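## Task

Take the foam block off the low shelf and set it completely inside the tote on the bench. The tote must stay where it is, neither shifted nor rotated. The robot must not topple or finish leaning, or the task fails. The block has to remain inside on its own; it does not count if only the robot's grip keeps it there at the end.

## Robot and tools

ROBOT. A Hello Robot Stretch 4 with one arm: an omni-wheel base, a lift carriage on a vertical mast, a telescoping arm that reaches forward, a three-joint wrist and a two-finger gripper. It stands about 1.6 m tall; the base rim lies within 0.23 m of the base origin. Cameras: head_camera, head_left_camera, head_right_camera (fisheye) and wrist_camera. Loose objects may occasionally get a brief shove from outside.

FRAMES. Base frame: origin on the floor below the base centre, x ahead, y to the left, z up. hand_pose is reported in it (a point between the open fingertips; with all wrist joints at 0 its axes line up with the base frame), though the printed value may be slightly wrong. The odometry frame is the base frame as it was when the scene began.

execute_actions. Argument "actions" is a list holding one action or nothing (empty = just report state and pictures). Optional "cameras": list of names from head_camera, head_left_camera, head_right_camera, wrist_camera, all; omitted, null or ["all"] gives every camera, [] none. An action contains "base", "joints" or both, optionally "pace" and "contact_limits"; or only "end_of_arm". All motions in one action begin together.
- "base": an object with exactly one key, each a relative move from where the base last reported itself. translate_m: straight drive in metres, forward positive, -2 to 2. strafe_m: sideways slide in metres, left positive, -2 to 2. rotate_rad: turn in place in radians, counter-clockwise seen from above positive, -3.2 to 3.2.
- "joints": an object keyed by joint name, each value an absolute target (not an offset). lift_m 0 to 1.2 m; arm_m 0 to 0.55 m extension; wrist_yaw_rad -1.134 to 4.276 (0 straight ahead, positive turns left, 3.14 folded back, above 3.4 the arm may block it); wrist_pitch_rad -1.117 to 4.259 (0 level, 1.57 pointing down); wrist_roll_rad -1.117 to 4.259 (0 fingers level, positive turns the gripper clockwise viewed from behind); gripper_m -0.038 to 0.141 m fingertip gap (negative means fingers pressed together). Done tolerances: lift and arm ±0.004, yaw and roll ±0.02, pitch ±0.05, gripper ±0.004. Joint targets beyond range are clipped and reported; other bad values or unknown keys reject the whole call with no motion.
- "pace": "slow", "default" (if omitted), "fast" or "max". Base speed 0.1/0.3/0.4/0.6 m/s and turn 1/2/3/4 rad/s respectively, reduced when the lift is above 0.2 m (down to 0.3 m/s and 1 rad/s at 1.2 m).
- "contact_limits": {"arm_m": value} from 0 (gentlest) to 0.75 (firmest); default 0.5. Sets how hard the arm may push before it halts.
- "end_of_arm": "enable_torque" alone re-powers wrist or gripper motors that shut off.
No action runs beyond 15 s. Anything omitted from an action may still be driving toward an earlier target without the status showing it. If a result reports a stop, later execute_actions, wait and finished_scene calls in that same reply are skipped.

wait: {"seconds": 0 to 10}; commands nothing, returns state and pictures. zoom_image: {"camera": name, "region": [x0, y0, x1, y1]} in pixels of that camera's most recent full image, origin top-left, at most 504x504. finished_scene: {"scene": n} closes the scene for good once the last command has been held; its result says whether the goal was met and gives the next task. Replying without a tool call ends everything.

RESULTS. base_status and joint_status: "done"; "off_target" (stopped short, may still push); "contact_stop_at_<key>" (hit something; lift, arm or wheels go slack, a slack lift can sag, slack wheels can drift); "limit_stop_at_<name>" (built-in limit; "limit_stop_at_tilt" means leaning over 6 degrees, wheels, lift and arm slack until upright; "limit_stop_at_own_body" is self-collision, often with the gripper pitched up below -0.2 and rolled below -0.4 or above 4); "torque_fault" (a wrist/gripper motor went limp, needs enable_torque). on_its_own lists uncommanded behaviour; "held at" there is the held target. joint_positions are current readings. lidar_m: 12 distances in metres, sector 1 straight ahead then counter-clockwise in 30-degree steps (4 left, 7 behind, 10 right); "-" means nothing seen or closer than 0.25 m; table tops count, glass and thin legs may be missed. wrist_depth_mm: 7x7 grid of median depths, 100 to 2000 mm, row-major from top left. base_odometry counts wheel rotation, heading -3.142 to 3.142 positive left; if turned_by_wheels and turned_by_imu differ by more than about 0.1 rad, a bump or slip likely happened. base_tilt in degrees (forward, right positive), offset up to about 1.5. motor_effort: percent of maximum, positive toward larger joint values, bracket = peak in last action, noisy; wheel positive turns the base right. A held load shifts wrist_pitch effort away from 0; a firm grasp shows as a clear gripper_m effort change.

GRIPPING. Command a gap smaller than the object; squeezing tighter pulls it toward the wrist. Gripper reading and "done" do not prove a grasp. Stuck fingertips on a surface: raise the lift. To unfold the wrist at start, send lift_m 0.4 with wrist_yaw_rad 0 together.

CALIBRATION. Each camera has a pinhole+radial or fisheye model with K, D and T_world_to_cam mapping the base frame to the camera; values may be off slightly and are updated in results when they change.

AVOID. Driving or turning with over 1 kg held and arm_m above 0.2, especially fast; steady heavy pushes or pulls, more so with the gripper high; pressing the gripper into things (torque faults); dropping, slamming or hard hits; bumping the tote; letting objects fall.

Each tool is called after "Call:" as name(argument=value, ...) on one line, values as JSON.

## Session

Call:
execute_actions(actions=[])

Scene clock: 0.00 s.
base_odometry: x=+0.000 y=+0.000 heading=+0.000 (m, m, rad; odometry frame)
turned_by_wheels: +0.000 (rad since the last result)
turned_by_imu: +0.000 (rad since the last result)
base_tilt: forward=+0.4 right=-0.5 (deg)
lidar_m: 1.92 1.38 1.35 1.45 2.25 2.18 1.95 0.82 0.81 0.86 1.28 1.91
base_status: not commanded
joint_positions: lift_m=+0.196 arm_m=+0.001 wrist_yaw_rad=+3.132 wrist_pitch_rad=+0.016 wrist_roll_rad=+0.003 gripper_m=+0.057
joint_status: not commanded
motor_effort: lift_m=+19 arm_m=+0 wrist_yaw_rad=-1 wrist_pitch_rad=-7 wrist_roll_rad=+0 gripper_m=-2 wheel_0=+0 wheel_1=+0 wheel_2=+0 (%)
hand_pose: x=-0.1154 y=+0.0902 z=+0.3692 quat_wxyz=(+0.005, -0.008, +0.001, +1.000) (m; base frame)
wrist_depth_mm: - 139 - - - - - / - 117 149 - - - - / - 122 159 - - - - / 130 142 1921 - - - - / 866 1661 1983 - - - 1863 / 878 1366 200 1182 197 1229 1205 / 854 946 917 109 891 831 878
pictures: head_camera, head_left_camera, head_right_camera, wrist_camera
camera_calibration (this result's frames):
wrist_camera: T_world_to_cam=[[-0.0143847, 0.998491, -0.0529933, -0.0597756], [0.075328, -0.051766, -0.995814, 0.426115], [-0.997055, -0.0183163, -0.0744697, 0.144187], [0, 0, 0, 1]] pos_world=[0.110804, 0.0843847, 0.431901]
Images, in order (width x height): head_camera 420x560, head_left_camera 420x672, head_right_camera 420x672, wrist_camera 616x392.

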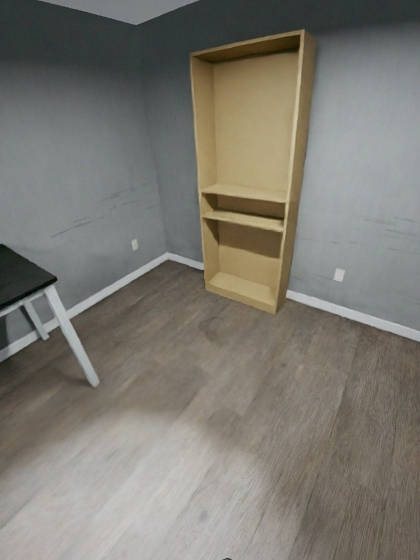

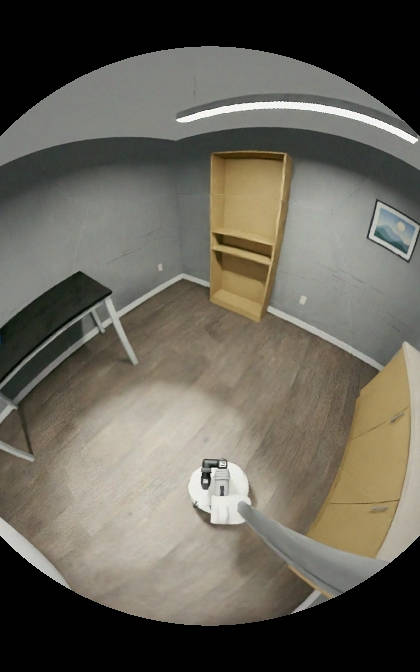

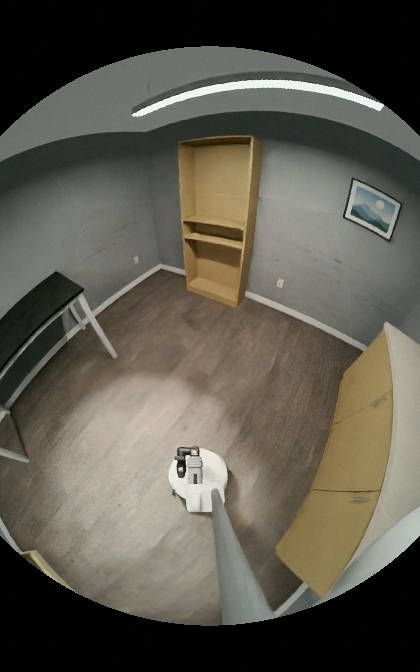

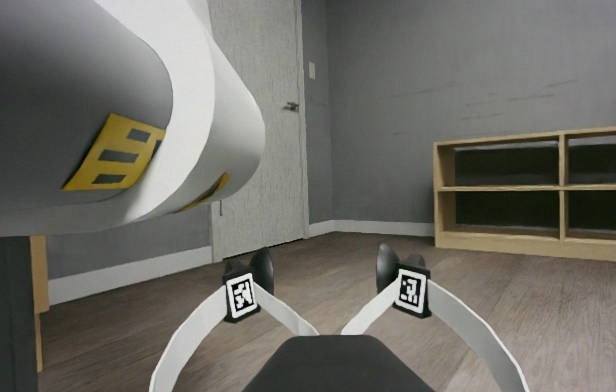

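Low shelf is behind-left.

Call:
execute_actions(actions=[{"base":{"rotate_rad":2.7},"joints":{"lift_m":0.7,"wrist_yaw_rad":0,"gripper_m":0.14}}])

Scene clock: 5.10 s.
base_odometry: x=+0.000 y=+0.000 heading=+2.700 (m, m, rad; odometry frame)
turned_by_wheels: +2.700 (rad since the last result)
turned_by_imu: +2.690 (rad since the last result)
base_tilt: forward=+0.2 right=-0.5 (deg)
lidar_m: 2.17 1.81 0.82 0.78 0.90 1.45 1.91 1.99 1.37 1.34 1.49 2.22
base_status: done
joint_positions: lift_m=+0.700 arm_m=+0.001 wrist_yaw_rad=+0.000 wrist_pitch_rad=+0.016 wrist_roll_rad=+0.003 gripper_m=+0.140
joint_status: all done
motor_effort: lift_m=+22(22) arm_m=-1(1) wrist_yaw_rad=-1(10) wrist_pitch_rad=-7(7) wrist_roll_rad=+0(0) gripper_m=+0(2) wheel_0=-1(8) wheel_1=-1(6) wheel_2=+0(7) (%)
hand_pose: x=+0.4607 y=-0.0873 z=+0.8733 quat_wxyz=(+1.000, +0.001, +0.008, +0.000) (m; base frame)
wrist_depth_mm: 1808 - - - - - - / 1863 - - - - - - / 1808 - - - - - - / 1756 - - - - - - / 1808 - - - - 1863 - / 1756 - - - - 197 - / 1756 - 1921 109 1863 1756 1808
pictures: head_camera, head_left_camera, head_right_camera, wrist_camera
camera_calibration (this result's frames):
wrist_camera: T_world_to_cam=[[0.0241536, -0.998303, -0.0529933, -0.0396991], [-0.0758303, 0.0510265, -0.995814, 0.954154], [0.996828, 0.028071, -0.0744692, -0.161713], [0, 0, 0, 1]] pos_world=[0.234513, -0.0837795, 0.936014]
Images, in order (width x height): head_camera 420x560, head_left_camera 420x672, head_right_camera 420x672, wrist_camera 616x392.

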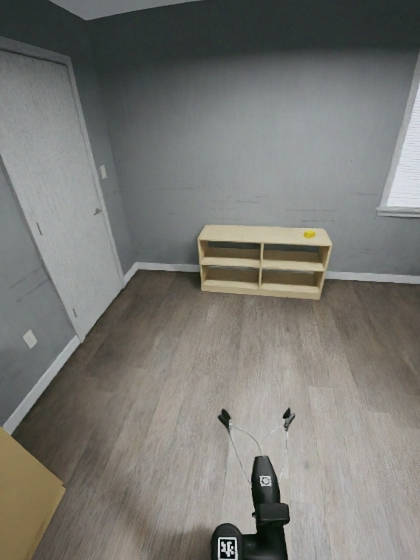

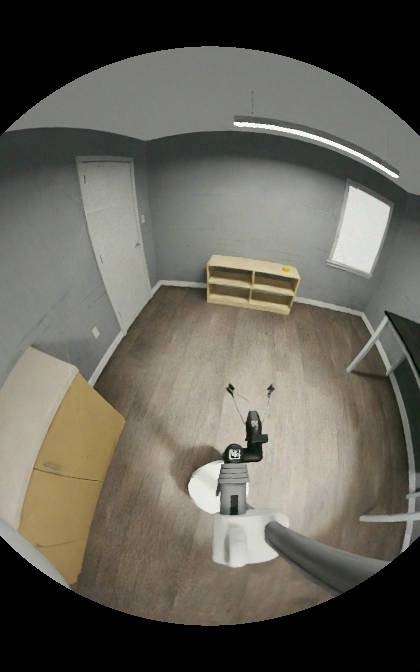

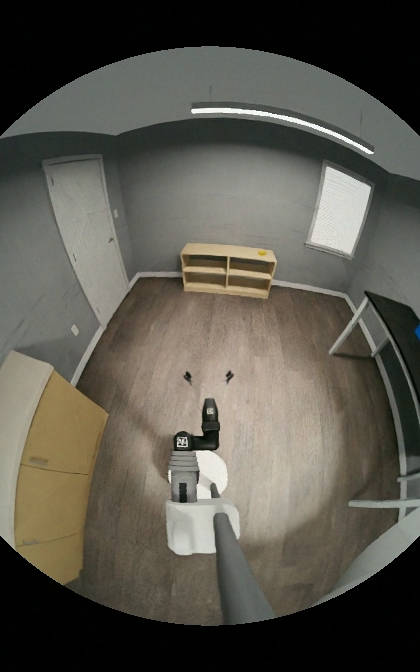

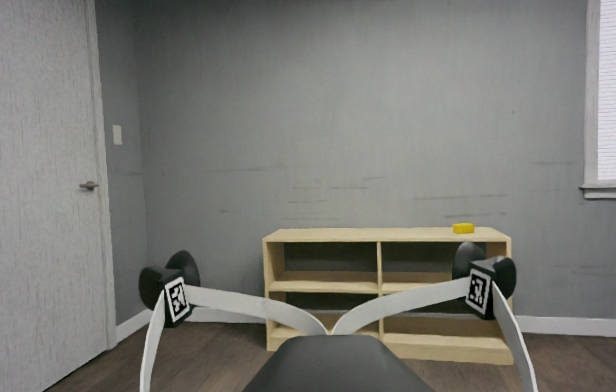

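Call:
execute_actions(actions=[{"base":{"translate_m":1.3},"joints":{"lift_m":0.53,"wrist_pitch_rad":0.3},"pace":"fast"}], cameras=[])

Call:
execute_actions(actions=[{"base":{"strafe_m":-0.75},"pace":"fast"}], cameras=["head_camera","wrist_camera"])

Scene clock: 15.10 s.
base_odometry: x=-1.175 y=+0.556 heading=+2.700 (m, m, rad; odometry frame)
turned_by_wheels: +0.000 (rad since the last result)
turned_by_imu: -0.001 (rad since the last result)
base_tilt: forward=+0.2 right=-0.5 (deg)
lidar_m: 0.91 1.45 1.24 1.21 1.16 1.10 3.32 1.97 1.56 1.55 1.14 0.92
base_status: done
joint_positions: lift_m=+0.530 arm_m=+0.001 wrist_yaw_rad=+0.000 wrist_pitch_rad=+0.302 wrist_roll_rad=+0.003 gripper_m=+0.140
joint_status: all done
motor_effort: lift_m=+16(19) arm_m=-1(1) wrist_yaw_rad=-1(1) wrist_pitch_rad=-7(8) wrist_roll_rad=+0(0) gripper_m=+0(0) wheel_0=-1(4) wheel_1=-1(7) wheel_2=+1(13) (%)
hand_pose: x=+0.4477 y=-0.0874 z=+0.6226 quat_wxyz=(+0.989, +0.001, +0.150, +0.000) (m; base frame)
wrist_depth_mm: 1118 1078 1042 991 976 946 917 / 1182 1118 1078 1042 1025 991 960 / 1229 1160 878 946 891 732 788 / 1308 1255 960 1118 1098 946 1042 / 1366 1308 866 854 842 723 809 / 1308 1205 904 1098 1008 208 1025 / 1060 1025 931 109 891 831 878
pictures: none
No camera images: the call's "cameras" was empty. Leave "cameras" out to get every camera's image.

Scene clock: 18.20 s.
base_odometry: x=-0.855 y=+1.234 heading=+2.700 (m, m, rad; odometry frame)
turned_by_wheels: +0.000 (rad since the last result)
turned_by_imu: -0.003 (rad since the last result)
base_tilt: forward=+0.3 right=-0.5 (deg)
lidar_m: 0.78 0.87 1.99 1.95 1.74 2.32 3.53 1.01 0.80 0.81 1.47 0.79
base_status: done
joint_positions: lift_m=+0.530 arm_m=+0.001 wrist_yaw_rad=+0.000 wrist_pitch_rad=+0.302 wrist_roll_rad=+0.003 gripper_m=+0.140
joint_status: not commanded
motor_effort: lift_m=+16(16) arm_m=-1(1) wrist_yaw_rad=+0(1) wrist_pitch_rad=-7(7) wrist_roll_rad=+0(0) gripper_m=+0(1) wheel_0=-2(8) wheel_1=+1(12) wheel_2=+0(1) (%)
hand_pose: x=+0.4477 y=-0.0874 z=+0.6226 quat_wxyz=(+0.989, +0.001, +0.150, +0.000) (m; base frame)
wrist_depth_mm: 991 946 931 891 866 854 820 / 1060 991 976 931 904 878 866 / 798 759 723 668 683 904 891 / 1118 854 1078 1042 991 960 931 / 866 809 854 854 798 991 976 / 1060 759 741 691 640 208 1025 / 946 854 917 109 946 960 991
pictures: head_camera, wrist_camera
camera_calibration (this result's frames):
wrist_camera: T_world_to_cam=[[0.00796616, -0.99831, -0.0575723, -0.0426508], [-0.353704, 0.0510391, -0.933964, 0.789384], [0.935324, 0.0278036, -0.352699, 0.0333628], [0, 0, 0, 1]] pos_world=[0.248343, -0.0837957, 0.746568]
Images, in order (width x height): head_camera 420x560, wrist_camera 616x392.

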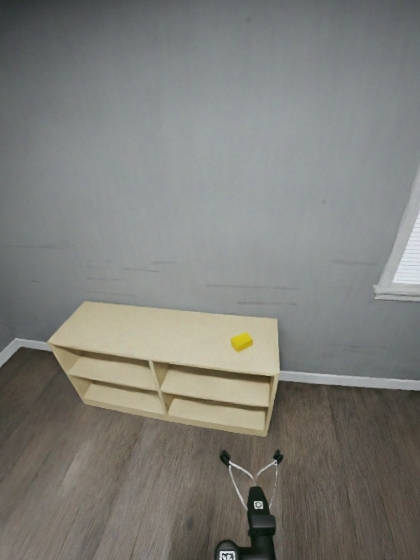

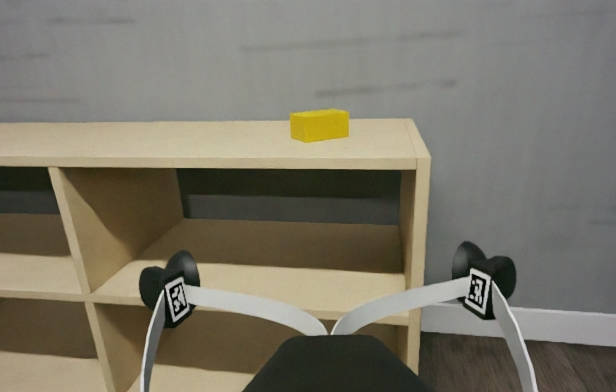

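Call:
execute_actions(actions=[{"joints":{"lift_m":0.55,"arm_m":0.3}}], cameras=["wrist_camera","head_camera"])

Scene clock: 25.90 s.
base_odometry: x=-0.855 y=+1.234 heading=+2.700 (m, m, rad; odometry frame)
turned_by_wheels: +0.000 (rad since the last result)
turned_by_imu: +0.000 (rad since the last result)
base_tilt: forward=+0.4 right=-0.5 (deg)
lidar_m: 0.78 0.88 1.98 1.96 1.72 2.33 3.52 1.02 0.82 0.83 1.48 0.79
base_status: not commanded
joint_positions: lift_m=+0.550 arm_m=+0.299 wrist_yaw_rad=+0.000 wrist_pitch_rad=+0.302 wrist_roll_rad=+0.003 gripper_m=+0.140
joint_status: all done
motor_effort: lift_m=+22(26) arm_m=+7(7) wrist_yaw_rad=-1(0) wrist_pitch_rad=-7(8) wrist_roll_rad=+0(0) gripper_m=+0(2) wheel_0=-2(2) wheel_1=+0(1) wheel_2=+0(0) (%)
hand_pose: x=+0.7451 y=-0.0874 z=+0.6421 quat_wxyz=(+0.989, +0.001, +0.150, +0.000) (m; base frame)
wrist_depth_mm: 691 676 647 627 603 591 574 / 732 699 683 661 634 615 597 / 759 732 699 676 661 647 621 / 504 488 477 399 421 521 654 / 349 342 334 329 322 315 683 / 569 668 315 307 293 208 707 / 554 580 574 109 559 384 750
pictures: head_camera, wrist_camera
camera_calibration (this result's frames):
wrist_camera: T_world_to_cam=[[0.0080451, -0.998309, -0.0575716, -0.0439329], [-0.353633, 0.0510126, -0.933992, 0.912792], [0.93535, 0.0278733, -0.352625, -0.237951], [0, 0, 0, 1]] pos_world=[0.545715, -0.08379, 0.766104]
Images, in order (width x height): head_camera 420x560, wrist_camera 616x392.

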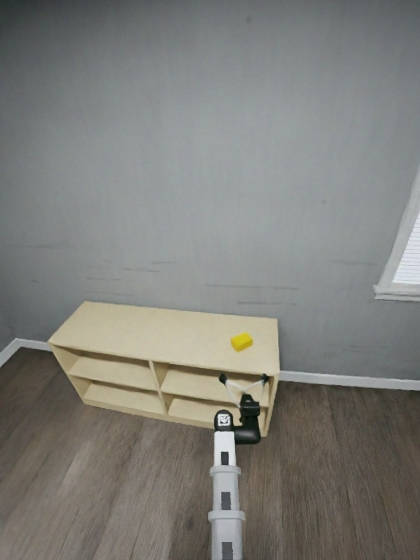

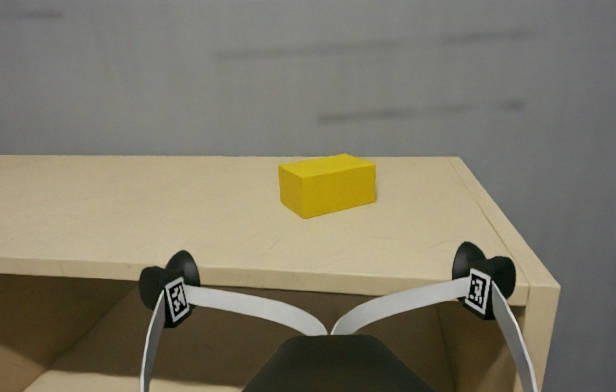

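Call:
execute_actions(actions=[{"joints":{"lift_m":0.535,"arm_m":0.51}}], cameras=["wrist_camera"])

Scene clock: 31.53 s.
base_odometry: x=-0.855 y=+1.234 heading=+2.700 (m, m, rad; odometry frame)
turned_by_wheels: +0.000 (rad since the last result)
turned_by_imu: +0.000 (rad since the last result)
base_tilt: forward=+0.2 right=-0.5 (deg)
lidar_m: 0.79 0.87 1.99 1.96 1.71 2.34 3.51 1.03 0.83 0.81 1.49 0.82
base_status: not commanded
joint_positions: lift_m=+0.535 arm_m=+0.509 wrist_yaw_rad=+0.000 wrist_pitch_rad=+0.302 wrist_roll_rad=+0.003 gripper_m=+0.140
joint_status: all done
motor_effort: lift_m=+15(23) arm_m=+7(8) wrist_yaw_rad=+0(1) wrist_pitch_rad=-7(7) wrist_roll_rad=+0(0) gripper_m=-1(2) wheel_0=-1(1) wheel_1=+1(0) wheel_2=+0(0) (%)
hand_pose: x=+0.9550 y=-0.0874 z=+0.6277 quat_wxyz=(+0.989, +0.001, +0.150, +0.000) (m; base frame)
wrist_depth_mm: 484 466 449 436 421 410 399 / 508 488 469 459 442 427 415 / 535 512 496 477 459 445 436 / 455 442 430 418 407 394 449 / 317 309 301 202 210 283 282 / 242 227 215 184 205 197 222 / 198 192 191 110 186 179 183
pictures: wrist_camera
camera_calibration (this result's frames):
wrist_camera: T_world_to_cam=[[0.00802854, -0.998309, -0.0575717, -0.046444], [-0.353651, 0.0510181, -0.933985, 0.97354], [0.935343, 0.0278588, -0.352643, -0.439446], [0, 0, 0, 1]] pos_world=[0.755699, -0.0837912, 0.751631]
Images, in order (width x height): wrist_camera 616x392.

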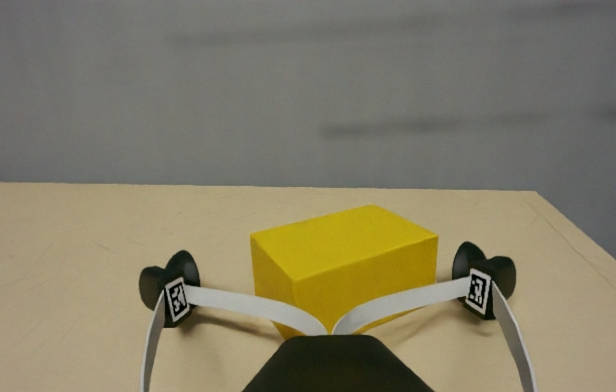

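Call:
execute_actions(actions=[{"joints":{"gripper_m":0.02}}], cameras=[])

Call:
execute_actions(actions=[{"joints":{"lift_m":0.65}}], cameras=["wrist_camera"])

Scene clock: 39.37 s.
base_odometry: x=-0.855 y=+1.234 heading=+2.700 (m, m, rad; odometry frame)
turned_by_wheels: +0.000 (rad since the last result)
turned_by_imu: +0.000 (rad since the last result)
base_tilt: forward=+0.4 right=-0.5 (deg)
lidar_m: 0.78 0.88 1.99 1.95 1.73 2.34 3.52 1.03 0.79 0.80 1.47 0.80
base_status: not commanded
joint_positions: lift_m=+0.535 arm_m=+0.509 wrist_yaw_rad=+0.000 wrist_pitch_rad=+0.302 wrist_roll_rad=+0.003 gripper_m=+0.021
joint_status: all done
motor_effort: lift_m=+16(16) arm_m=+7(7) wrist_yaw_rad=+0(0) wrist_pitch_rad=-8(7) wrist_roll_rad=+0(0) gripper_m=-22(25) wheel_0=-1(1) wheel_1=+0(1) wheel_2=+0(1) (%)
hand_pose: x=+0.9550 y=-0.0874 z=+0.6276 quat_wxyz=(+0.989, +0.001, +0.151, +0.000) (m; base frame)
wrist_depth_mm: 484 466 452 436 421 410 399 / 508 488 469 455 439 427 415 / 539 517 496 477 462 449 433 / 452 439 427 418 404 394 449 / 315 310 287 187 187 285 282 / 242 229 183 169 187 175 217 / 197 181 189 110 132 184 183
pictures: none
No camera images: the call's "cameras" was empty. Leave "cameras" out to get every camera's image.

Scene clock: 40.90 s.
base_odometry: x=-0.855 y=+1.234 heading=+2.700 (m, m, rad; odometry frame)
turned_by_wheels: +0.000 (rad since the last result)
turned_by_imu: +0.000 (rad since the last result)
base_tilt: forward=+0.3 right=-0.6 (deg)
lidar_m: 0.78 0.85 1.97 1.96 1.74 2.34 3.50 1.02 0.82 0.82 1.47 0.80
base_status: not commanded
joint_positions: lift_m=+0.650 arm_m=+0.509 wrist_yaw_rad=+0.000 wrist_pitch_rad=+0.302 wrist_roll_rad=+0.003 gripper_m=+0.021
joint_status: all done
motor_effort: lift_m=+22(24) arm_m=+7(7) wrist_yaw_rad=+0(0) wrist_pitch_rad=-8(8) wrist_roll_rad=+0(0) gripper_m=-22(24) wheel_0=-2(1) wheel_1=+1(0) wheel_2=+1(0) (%)
hand_pose: x=+0.9550 y=-0.0874 z=+0.7420 quat_wxyz=(+0.989, +0.001, +0.151, +0.000) (m; base frame)
wrist_depth_mm: 484 466 449 436 421 410 399 / 508 488 469 452 442 430 415 / 530 512 496 480 462 445 436 / 564 544 525 504 480 466 455 / 580 564 535 187 187 484 477 / 439 415 183 169 186 175 488 / 357 330 347 109 132 334 334
pictures: wrist_camera
camera_calibration (this result's frames):
wrist_camera: T_world_to_cam=[[0.00782118, -0.998311, -0.0575738, -0.0397122], [-0.353893, 0.051086, -0.93389, 1.08052], [0.935253, 0.0276791, -0.352896, -0.398818], [0, 0, 0, 1]] pos_world=[0.755697, -0.0838058, 0.866063]
Images, in order (width x height): wrist_camera 616x392.

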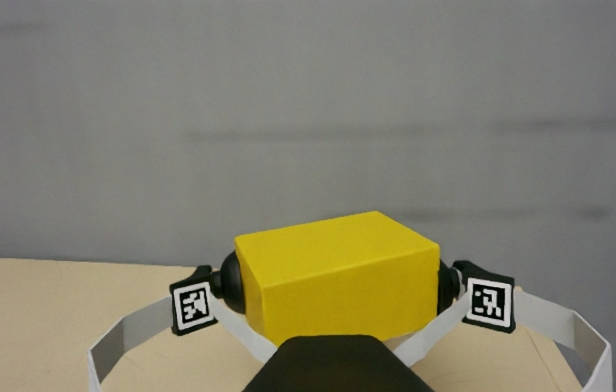

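Call:
execute_actions(actions=[{"joints":{"arm_m":0.05,"lift_m":1.1}}], cameras=[])

Call:
execute_actions(actions=[{"base":{"rotate_rad":-1.77},"pace":"slow"}])

Scene clock: 46.90 s.
base_odometry: x=-0.855 y=+1.234 heading=+2.700 (m, m, rad; odometry frame)
turned_by_wheels: +0.000 (rad since the last result)
turned_by_imu: +0.000 (rad since the last result)
base_tilt: forward=+0.3 right=-0.5 (deg)
lidar_m: 0.77 0.86 2.00 1.95 1.74 2.34 3.50 1.06 0.80 0.81 1.46 0.79
base_status: not commanded
joint_positions: lift_m=+1.100 arm_m=+0.051 wrist_yaw_rad=+0.000 wrist_pitch_rad=+0.303 wrist_roll_rad=+0.003 gripper_m=+0.021
joint_status: all done
motor_effort: lift_m=+22(28) arm_m=-8(8) wrist_yaw_rad=+0(0) wrist_pitch_rad=-8(9) wrist_roll_rad=+1(0) gripper_m=-24(22) wheel_0=-1(2) wheel_1=+0(1) wheel_2=+1(0) (%)
hand_pose: x=+0.4976 y=-0.0875 z=+1.1920 quat_wxyz=(+0.989, +0.001, +0.151, +0.000) (m; base frame)
wrist_depth_mm: 946 917 878 854 820 798 778 / 976 960 917 891 866 842 809 / 1042 1008 960 931 904 878 854 / 1078 1060 1025 976 946 917 891 / 1182 1118 1060 187 187 946 931 / 1205 1138 183 169 187 175 960 / 991 904 946 110 132 1078 1042
pictures: none
No camera images: the call's "cameras" was empty. Leave "cameras" out to get every camera's image.

Scene clock: 49.97 s.
base_odometry: x=-0.855 y=+1.234 heading=+0.930 (m, m, rad; odometry frame)
turned_by_wheels: -1.770 (rad since the last result)
turned_by_imu: -1.764 (rad since the last result)
base_tilt: forward=+0.2 right=-0.5 (deg)
lidar_m: 0.81 1.76 1.23 0.76 0.83 1.13 1.94 1.73 1.87 3.22 1.24 0.86
base_status: done
joint_positions: lift_m=+1.100 arm_m=+0.051 wrist_yaw_rad=+0.000 wrist_pitch_rad=+0.303 wrist_roll_rad=+0.003 gripper_m=+0.021
joint_status: not commanded
motor_effort: lift_m=+22(22) arm_m=-8(8) wrist_yaw_rad=+0(0) wrist_pitch_rad=-7(8) wrist_roll_rad=+0(0) gripper_m=-24(26) wheel_0=+1(6) wheel_1=+1(5) wheel_2=-1(5) (%)
hand_pose: x=+0.4976 y=-0.0874 z=+1.1920 quat_wxyz=(+0.989, +0.001, +0.151, +0.000) (m; base frame)
wrist_depth_mm: 1308 1308 1336 1336 1336 1366 1397 / 1366 1397 1397 1397 1430 1464 1430 / 1430 1430 1464 1464 1430 1464 1499 / 1464 1499 1537 1205 1138 1098 1118 / 1576 1618 1576 187 187 820 809 / 1708 1618 183 169 187 175 661 / 1708 1708 1756 110 132 1756 1708
pictures: head_camera, head_left_camera, head_right_camera, wrist_camera
camera_calibration (this result's frames):
wrist_camera: T_world_to_cam=[[0.00794257, -0.99831, -0.0575702, -0.0102567], [-0.354096, 0.0510338, -0.933815, 1.33887], [0.935175, 0.0278023, -0.353093, 0.188063], [0, 0, 0, 1]] pos_world=[0.298298, -0.0837955, 1.31607]
Images, in order (width x height): head_camera 420x560, head_left_camera 420x672, head_right_camera 420x672, wrist_camera 616x392.

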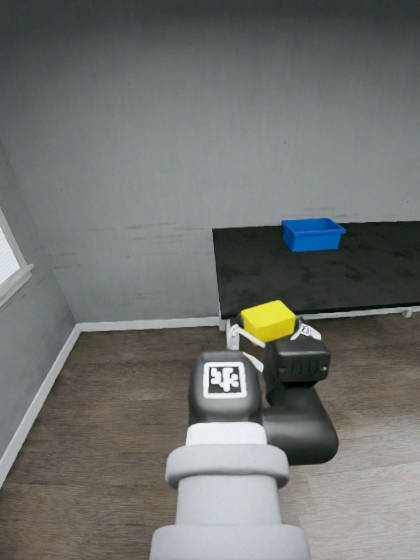

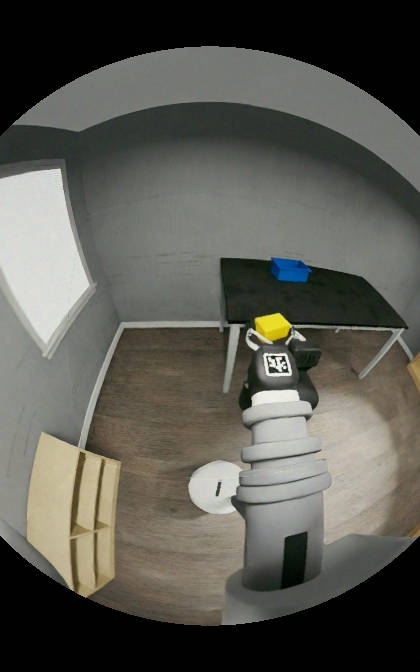

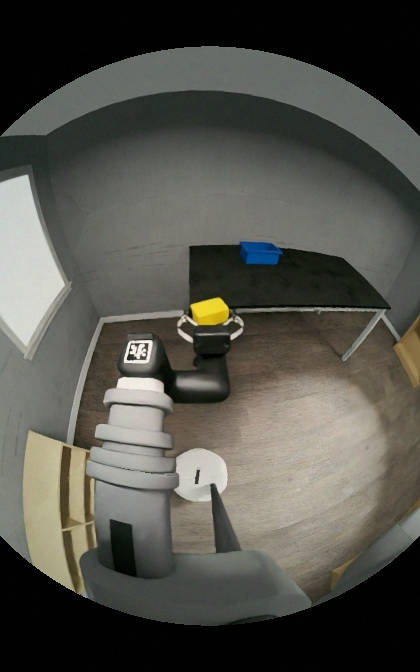

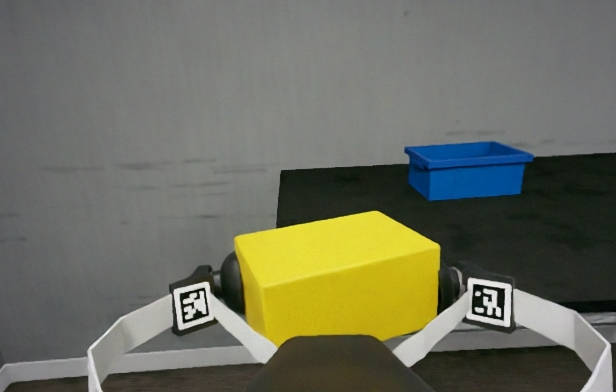

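Call:
execute_actions(actions=[{"base":{"strafe_m":-0.44},"joints":{"lift_m":1.2}}], cameras=[])

Call:
execute_actions(actions=[{"base":{"translate_m":0.45},"joints":{"arm_m":0.54,"wrist_pitch_rad":0.9}}], cameras=["head_right_camera","wrist_camera"])

Scene clock: 59.77 s.
base_odometry: x=-0.502 y=+0.970 heading=+0.930 (m, m, rad; odometry frame)
turned_by_wheels: +0.000 (rad since the last result)
turned_by_imu: -0.001 (rad since the last result)
base_tilt: forward=+0.2 right=-0.5 (deg)
lidar_m: 0.82 0.85 1.72 1.21 1.26 2.06 1.95 1.46 1.83 2.75 1.24 0.89
base_status: done
joint_positions: lift_m=+1.199 arm_m=+0.051 wrist_yaw_rad=+0.000 wrist_pitch_rad=+0.303 wrist_roll_rad=+0.003 gripper_m=+0.021
joint_status: all done
motor_effort: lift_m=+21(22) arm_m=-8(7) wrist_yaw_rad=+0(0) wrist_pitch_rad=-8(8) wrist_roll_rad=+0(0) gripper_m=-23(25) wheel_0=-1(4) wheel_1=+2(9) wheel_2=-1(1) (%)
hand_pose: x=+0.4976 y=-0.0874 z=+1.2911 quat_wxyz=(+0.989, +0.001, +0.151, +0.000) (m; base frame)
wrist_depth_mm: 1336 1366 1336 1366 1366 1397 1430 / 1366 1366 1397 1397 1430 1397 1464 / 1430 1464 1464 1499 1499 1499 1576 / 1537 1499 1499 1308 1430 1397 1366 / 1576 1160 1025 187 187 1025 1008 / 1661 820 183 169 187 176 788 / 732 691 715 109 132 1708 1708
pictures: none
No camera images: the call's "cameras" was empty. Leave "cameras" out to get every camera's image.

Scene clock: 62.73 s.
base_odometry: x=-0.233 y=+1.331 heading=+0.930 (m, m, rad; odometry frame)
turned_by_wheels: +0.000 (rad since the last result)
turned_by_imu: +0.000 (rad since the last result)
base_tilt: forward=+0.3 right=-0.6 (deg)
lidar_m: 0.37 0.39 0.51 1.39 1.28 1.76 2.41 1.90 2.46 2.72 0.57 0.41
base_status: done
joint_positions: lift_m=+1.199 arm_m=+0.539 wrist_yaw_rad=+0.000 wrist_pitch_rad=+0.902 wrist_roll_rad=+0.003 gripper_m=+0.021
joint_status: all done
motor_effort: lift_m=+21(21) arm_m=+7(7) wrist_yaw_rad=-1(1) wrist_pitch_rad=-5(8) wrist_roll_rad=+0(0) gripper_m=-22(24) wheel_0=-2(7) wheel_1=+0(6) wheel_2=+2(8) (%)
hand_pose: x=+0.8886 y=-0.0874 z=+1.1508 quat_wxyz=(+0.900, +0.001, +0.436, +0.000) (m; base frame)
wrist_depth_mm: 554 564 569 580 591 603 615 / 627 634 647 668 661 661 661 / 640 634 627 621 466 609 597 / 574 569 459 488 500 530 539 / 521 517 382 188 187 389 492 / 473 462 183 169 186 175 449 / 436 421 415 109 132 418 413
pictures: head_right_camera, wrist_camera
camera_calibration (this result's frames):
wrist_camera: T_world_to_cam=[[-0.0257088, -0.998316, -0.0520111, 0.00780323], [-0.818958, 0.0508694, -0.571595, 1.43511], [0.573278, 0.0278998, -0.818886, 0.665465], [0, 0, 0, 1]] pos_world=[0.794001, -0.0837795, 1.36565]
Images, in order (width x height): head_right_camera 420x672, wrist_camera 616x392.

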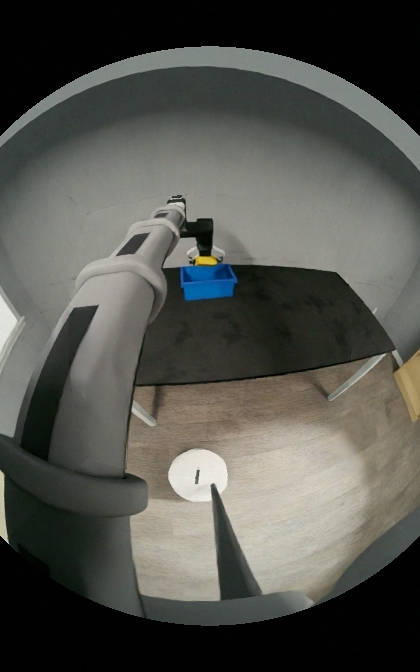

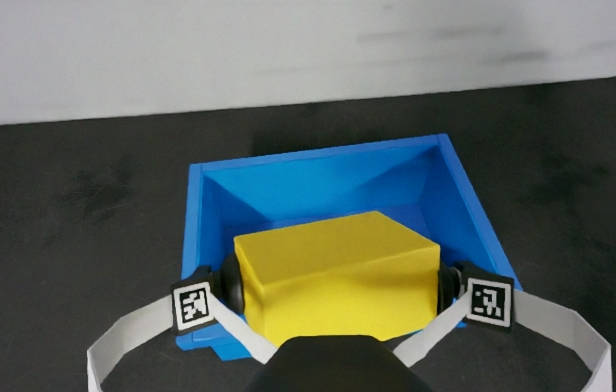

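Call:
execute_actions(actions=[{"base":{"translate_m":0.11},"pace":"slow"}], cameras=["wrist_camera"])

Call:
execute_actions(actions=[{"joints":{"lift_m":1.1},"pace":"slow"}], cameras=["wrist_camera"])

Scene clock: 70.00 s.
base_odometry: x=-0.167 y=+1.419 heading=+0.930 (m, m, rad; odometry frame)
turned_by_wheels: +0.000 (rad since the last result)
turned_by_imu: +0.000 (rad since the last result)
base_tilt: forward=+0.2 right=-0.6 (deg)
lidar_m: 0.27 0.26 0.38 1.63 1.31 1.77 2.53 2.00 2.59 1.37 0.43 0.30
base_status: done
joint_positions: lift_m=+1.199 arm_m=+0.539 wrist_yaw_rad=+0.000 wrist_pitch_rad=+0.902 wrist_roll_rad=+0.003 gripper_m=+0.021
joint_status: not commanded
motor_effort: lift_m=+21(21) arm_m=+7(7) wrist_yaw_rad=-1(1) wrist_pitch_rad=-5(6) wrist_roll_rad=+0(0) gripper_m=-24(24) wheel_0=+1(3) wheel_1=+1(3) wheel_2=-1(4) (%)
hand_pose: x=+0.8886 y=-0.0874 z=+1.1508 quat_wxyz=(+0.900, +0.001, +0.436, +0.000) (m; base frame)
wrist_depth_mm: 442 449 455 466 469 480 492 / 496 508 517 525 535 554 559 / 574 591 597 597 603 603 597 / 580 564 564 549 549 539 535 / 521 512 373 187 187 399 492 / 473 462 183 169 187 175 449 / 439 418 404 109 132 373 410
pictures: wrist_camera
camera_calibration (this result's frames):
wrist_camera: T_world_to_cam=[[-0.0257123, -0.998315, -0.052011, 0.00780573], [-0.818957, 0.0508722, -0.571595, 1.43511], [0.573278, 0.0278978, -0.818886, 0.665463], [0, 0, 0, 1]] pos_world=[0.794003, -0.0837798, 1.36565]
Images, in order (width x height): wrist_camera 616x392.

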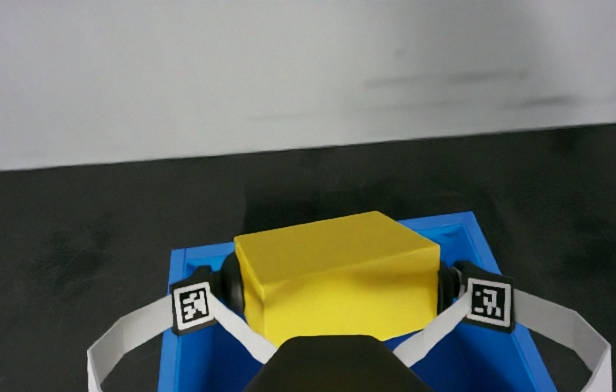

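Scene clock: 71.70 s.
base_odometry: x=-0.167 y=+1.419 heading=+0.930 (m, m, rad; odometry frame)
turned_by_wheels: +0.000 (rad since the last result)
turned_by_imu: +0.000 (rad since the last result)
base_tilt: forward=+0.3 right=-0.6 (deg)
lidar_m: 0.25 0.29 0.38 1.63 1.33 1.75 2.51 1.98 2.56 1.39 0.43 0.29
base_status: not commanded
joint_positions: lift_m=+1.100 arm_m=+0.539 wrist_yaw_rad=+0.000 wrist_pitch_rad=+0.902 wrist_roll_rad=+0.003 gripper_m=+0.021
joint_status: all done
motor_effort: lift_m=+15(12) arm_m=+7(7) wrist_yaw_rad=-1(1) wrist_pitch_rad=-6(6) wrist_roll_rad=+0(0) gripper_m=-24(22) wheel_0=+0(1) wheel_1=+1(1) wheel_2=-1(1) (%)
hand_pose: x=+0.8886 y=-0.0874 z=+1.0522 quat_wxyz=(+0.900, +0.001, +0.436, +0.000) (m; base frame)
wrist_depth_mm: 442 449 455 462 469 480 492 / 504 512 512 521 521 521 530 / 504 500 492 484 480 473 466 / 452 436 301 306 317 314 418 / 407 301 330 187 187 319 265 / 370 242 183 169 187 175 232 / 340 231 327 109 132 322 264
pictures: wrist_camera
camera_calibration (this result's frames):
wrist_camera: T_world_to_cam=[[-0.0257123, -0.998315, -0.052011, 0.00267787], [-0.818957, 0.0508722, -0.571595, 1.37876], [0.573278, 0.0278978, -0.818886, 0.584726], [0, 0, 0, 1]] pos_world=[0.794005, -0.0837798, 1.26706]
Images, in order (width x height): wrist_camera 616x392.

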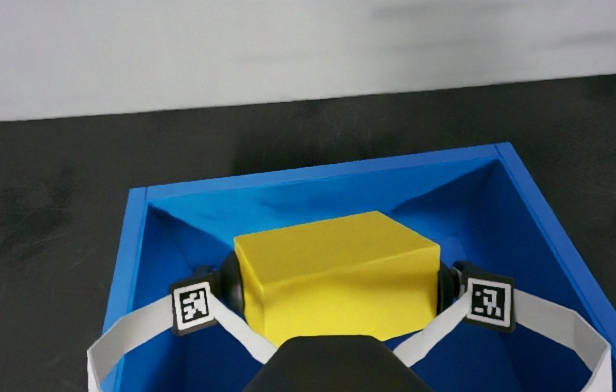

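Call:
execute_actions(actions=[{"joints":{"lift_m":1.045},"pace":"slow"}], cameras=[])

Call:
execute_actions(actions=[{"joints":{"gripper_m":0.125}}], cameras=[])

Call:
execute_actions(actions=[{"joints":{"lift_m":1.2}}], cameras=["wrist_camera","head_right_camera"])

Scene clock: 78.23 s.
base_odometry: x=-0.167 y=+1.419 heading=+0.930 (m, m, rad; odometry frame)
turned_by_wheels: +0.000 (rad since the last result)
turned_by_imu: +0.000 (rad since the last result)
base_tilt: forward=+0.4 right=-0.6 (deg)
lidar_m: 0.27 0.29 0.37 1.63 1.32 1.78 2.53 1.99 2.61 1.38 0.38 0.29
base_status: not commanded
joint_positions: lift_m=+1.045 arm_m=+0.539 wrist_yaw_rad=+0.000 wrist_pitch_rad=+0.902 wrist_roll_rad=+0.003 gripper_m=+0.021
joint_status: all done
motor_effort: lift_m=+15(15) arm_m=+7(7) wrist_yaw_rad=-1(1) wrist_pitch_rad=-5(5) wrist_roll_rad=+1(0) gripper_m=-25(23) wheel_0=+0(1) wheel_1=+1(1) wheel_2=-1(1) (%)
hand_pose: x=+0.8886 y=-0.0874 z=+0.9972 quat_wxyz=(+0.900, +0.001, +0.436, +0.000) (m; base frame)
wrist_depth_mm: 445 449 455 462 469 480 484 / 473 473 469 466 459 452 445 / 427 254 256 259 268 276 247 / 379 263 294 306 317 314 239 / 338 251 325 187 187 315 246 / 304 200 183 169 187 176 229 / 177 229 278 110 132 273 263
pictures: none
No camera images: the call's "cameras" was empty. Leave "cameras" out to get every camera's image.

Scene clock: 80.17 s.
base_odometry: x=-0.167 y=+1.419 heading=+0.930 (m, m, rad; odometry frame)
turned_by_wheels: +0.000 (rad since the last result)
turned_by_imu: +0.000 (rad since the last result)
base_tilt: forward=+0.2 right=-0.5 (deg)
lidar_m: 0.27 0.28 0.40 1.64 1.30 1.76 2.52 1.98 2.61 1.41 0.43 0.29
base_status: not commanded
joint_positions: lift_m=+1.045 arm_m=+0.539 wrist_yaw_rad=+0.000 wrist_pitch_rad=+0.902 wrist_roll_rad=+0.003 gripper_m=+0.125
joint_status: all done
motor_effort: lift_m=+15(15) arm_m=+7(7) wrist_yaw_rad=-1(1) wrist_pitch_rad=-5(5) wrist_roll_rad=+0(0) gripper_m=-1(25) wheel_0=+0(1) wheel_1=+1(1) wheel_2=-1(1) (%)
hand_pose: x=+0.8886 y=-0.0874 z=+0.9972 quat_wxyz=(+0.900, +0.001, +0.436, +0.000) (m; base frame)
wrist_depth_mm: 445 449 455 459 469 477 484 / 477 477 473 466 459 452 442 / 427 254 256 259 268 274 248 / 379 260 294 307 324 315 239 / 338 247 329 329 325 298 246 / 303 222 291 254 287 286 253 / 177 219 281 109 274 270 260
pictures: none
No camera images: the call's "cameras" was empty. Leave "cameras" out to get every camera's image.

Scene clock: 81.90 s.
base_odometry: x=-0.167 y=+1.419 heading=+0.930 (m, m, rad; odometry frame)
turned_by_wheels: +0.000 (rad since the last result)
turned_by_imu: +0.000 (rad since the last result)
base_tilt: forward=+0.3 right=-0.5 (deg)
lidar_m: 0.26 0.29 0.37 1.61 1.32 1.76 2.53 1.99 2.59 1.39 0.43 0.30
base_status: not commanded
joint_positions: lift_m=+1.199 arm_m=+0.539 wrist_yaw_rad=+0.000 wrist_pitch_rad=+0.902 wrist_roll_rad=+0.003 gripper_m=+0.125
joint_status: all done
motor_effort: lift_m=+22(20) arm_m=+7(7) wrist_yaw_rad=-1(1) wrist_pitch_rad=-5(5) wrist_roll_rad=+0(0) gripper_m=+0(0) wheel_0=+1(0) wheel_1=+1(1) wheel_2=-1(1) (%)
hand_pose: x=+0.8886 y=-0.0874 z=+1.1508 quat_wxyz=(+0.900, +0.001, +0.436, +0.000) (m; base frame)
wrist_depth_mm: 442 452 459 462 473 477 492 / 500 508 512 525 535 549 559 / 580 591 597 597 597 597 603 / 574 569 564 559 549 544 539 / 521 517 384 397 407 382 488 / 473 469 330 449 436 320 449 / 436 427 410 109 415 373 413
pictures: head_right_camera, wrist_camera
camera_calibration (this result's frames):
wrist_camera: T_world_to_cam=[[-0.0257127, -0.998315, -0.0520111, 0.00780335], [-0.818957, 0.0508726, -0.571595, 1.43509], [0.573278, 0.0278977, -0.818886, 0.665415], [0, 0, 0, 1]] pos_world=[0.794008, -0.0837799, 1.36559]
Images, in order (width x height): head_right_camera 420x672, wrist_camera 616x392.

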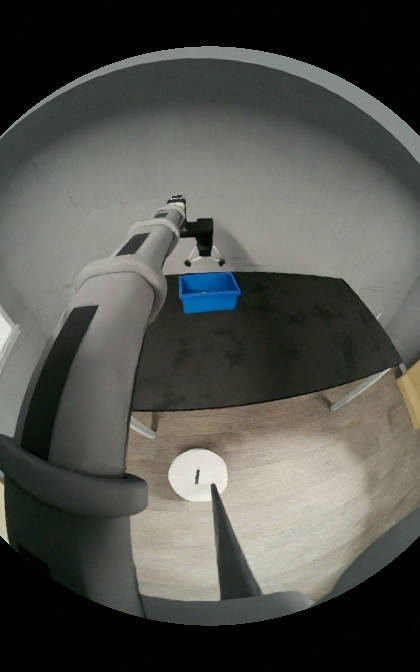

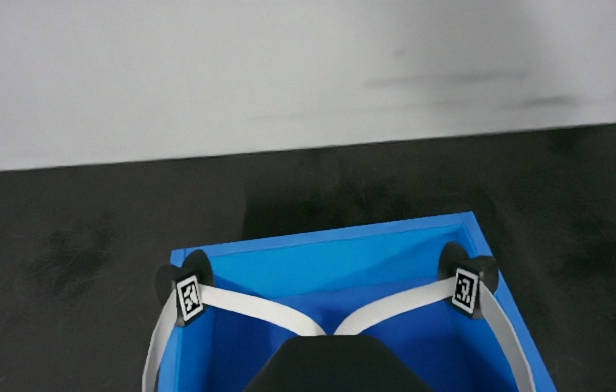

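Call:
finished_scene(scene=2)

The scene is finished: the task was done.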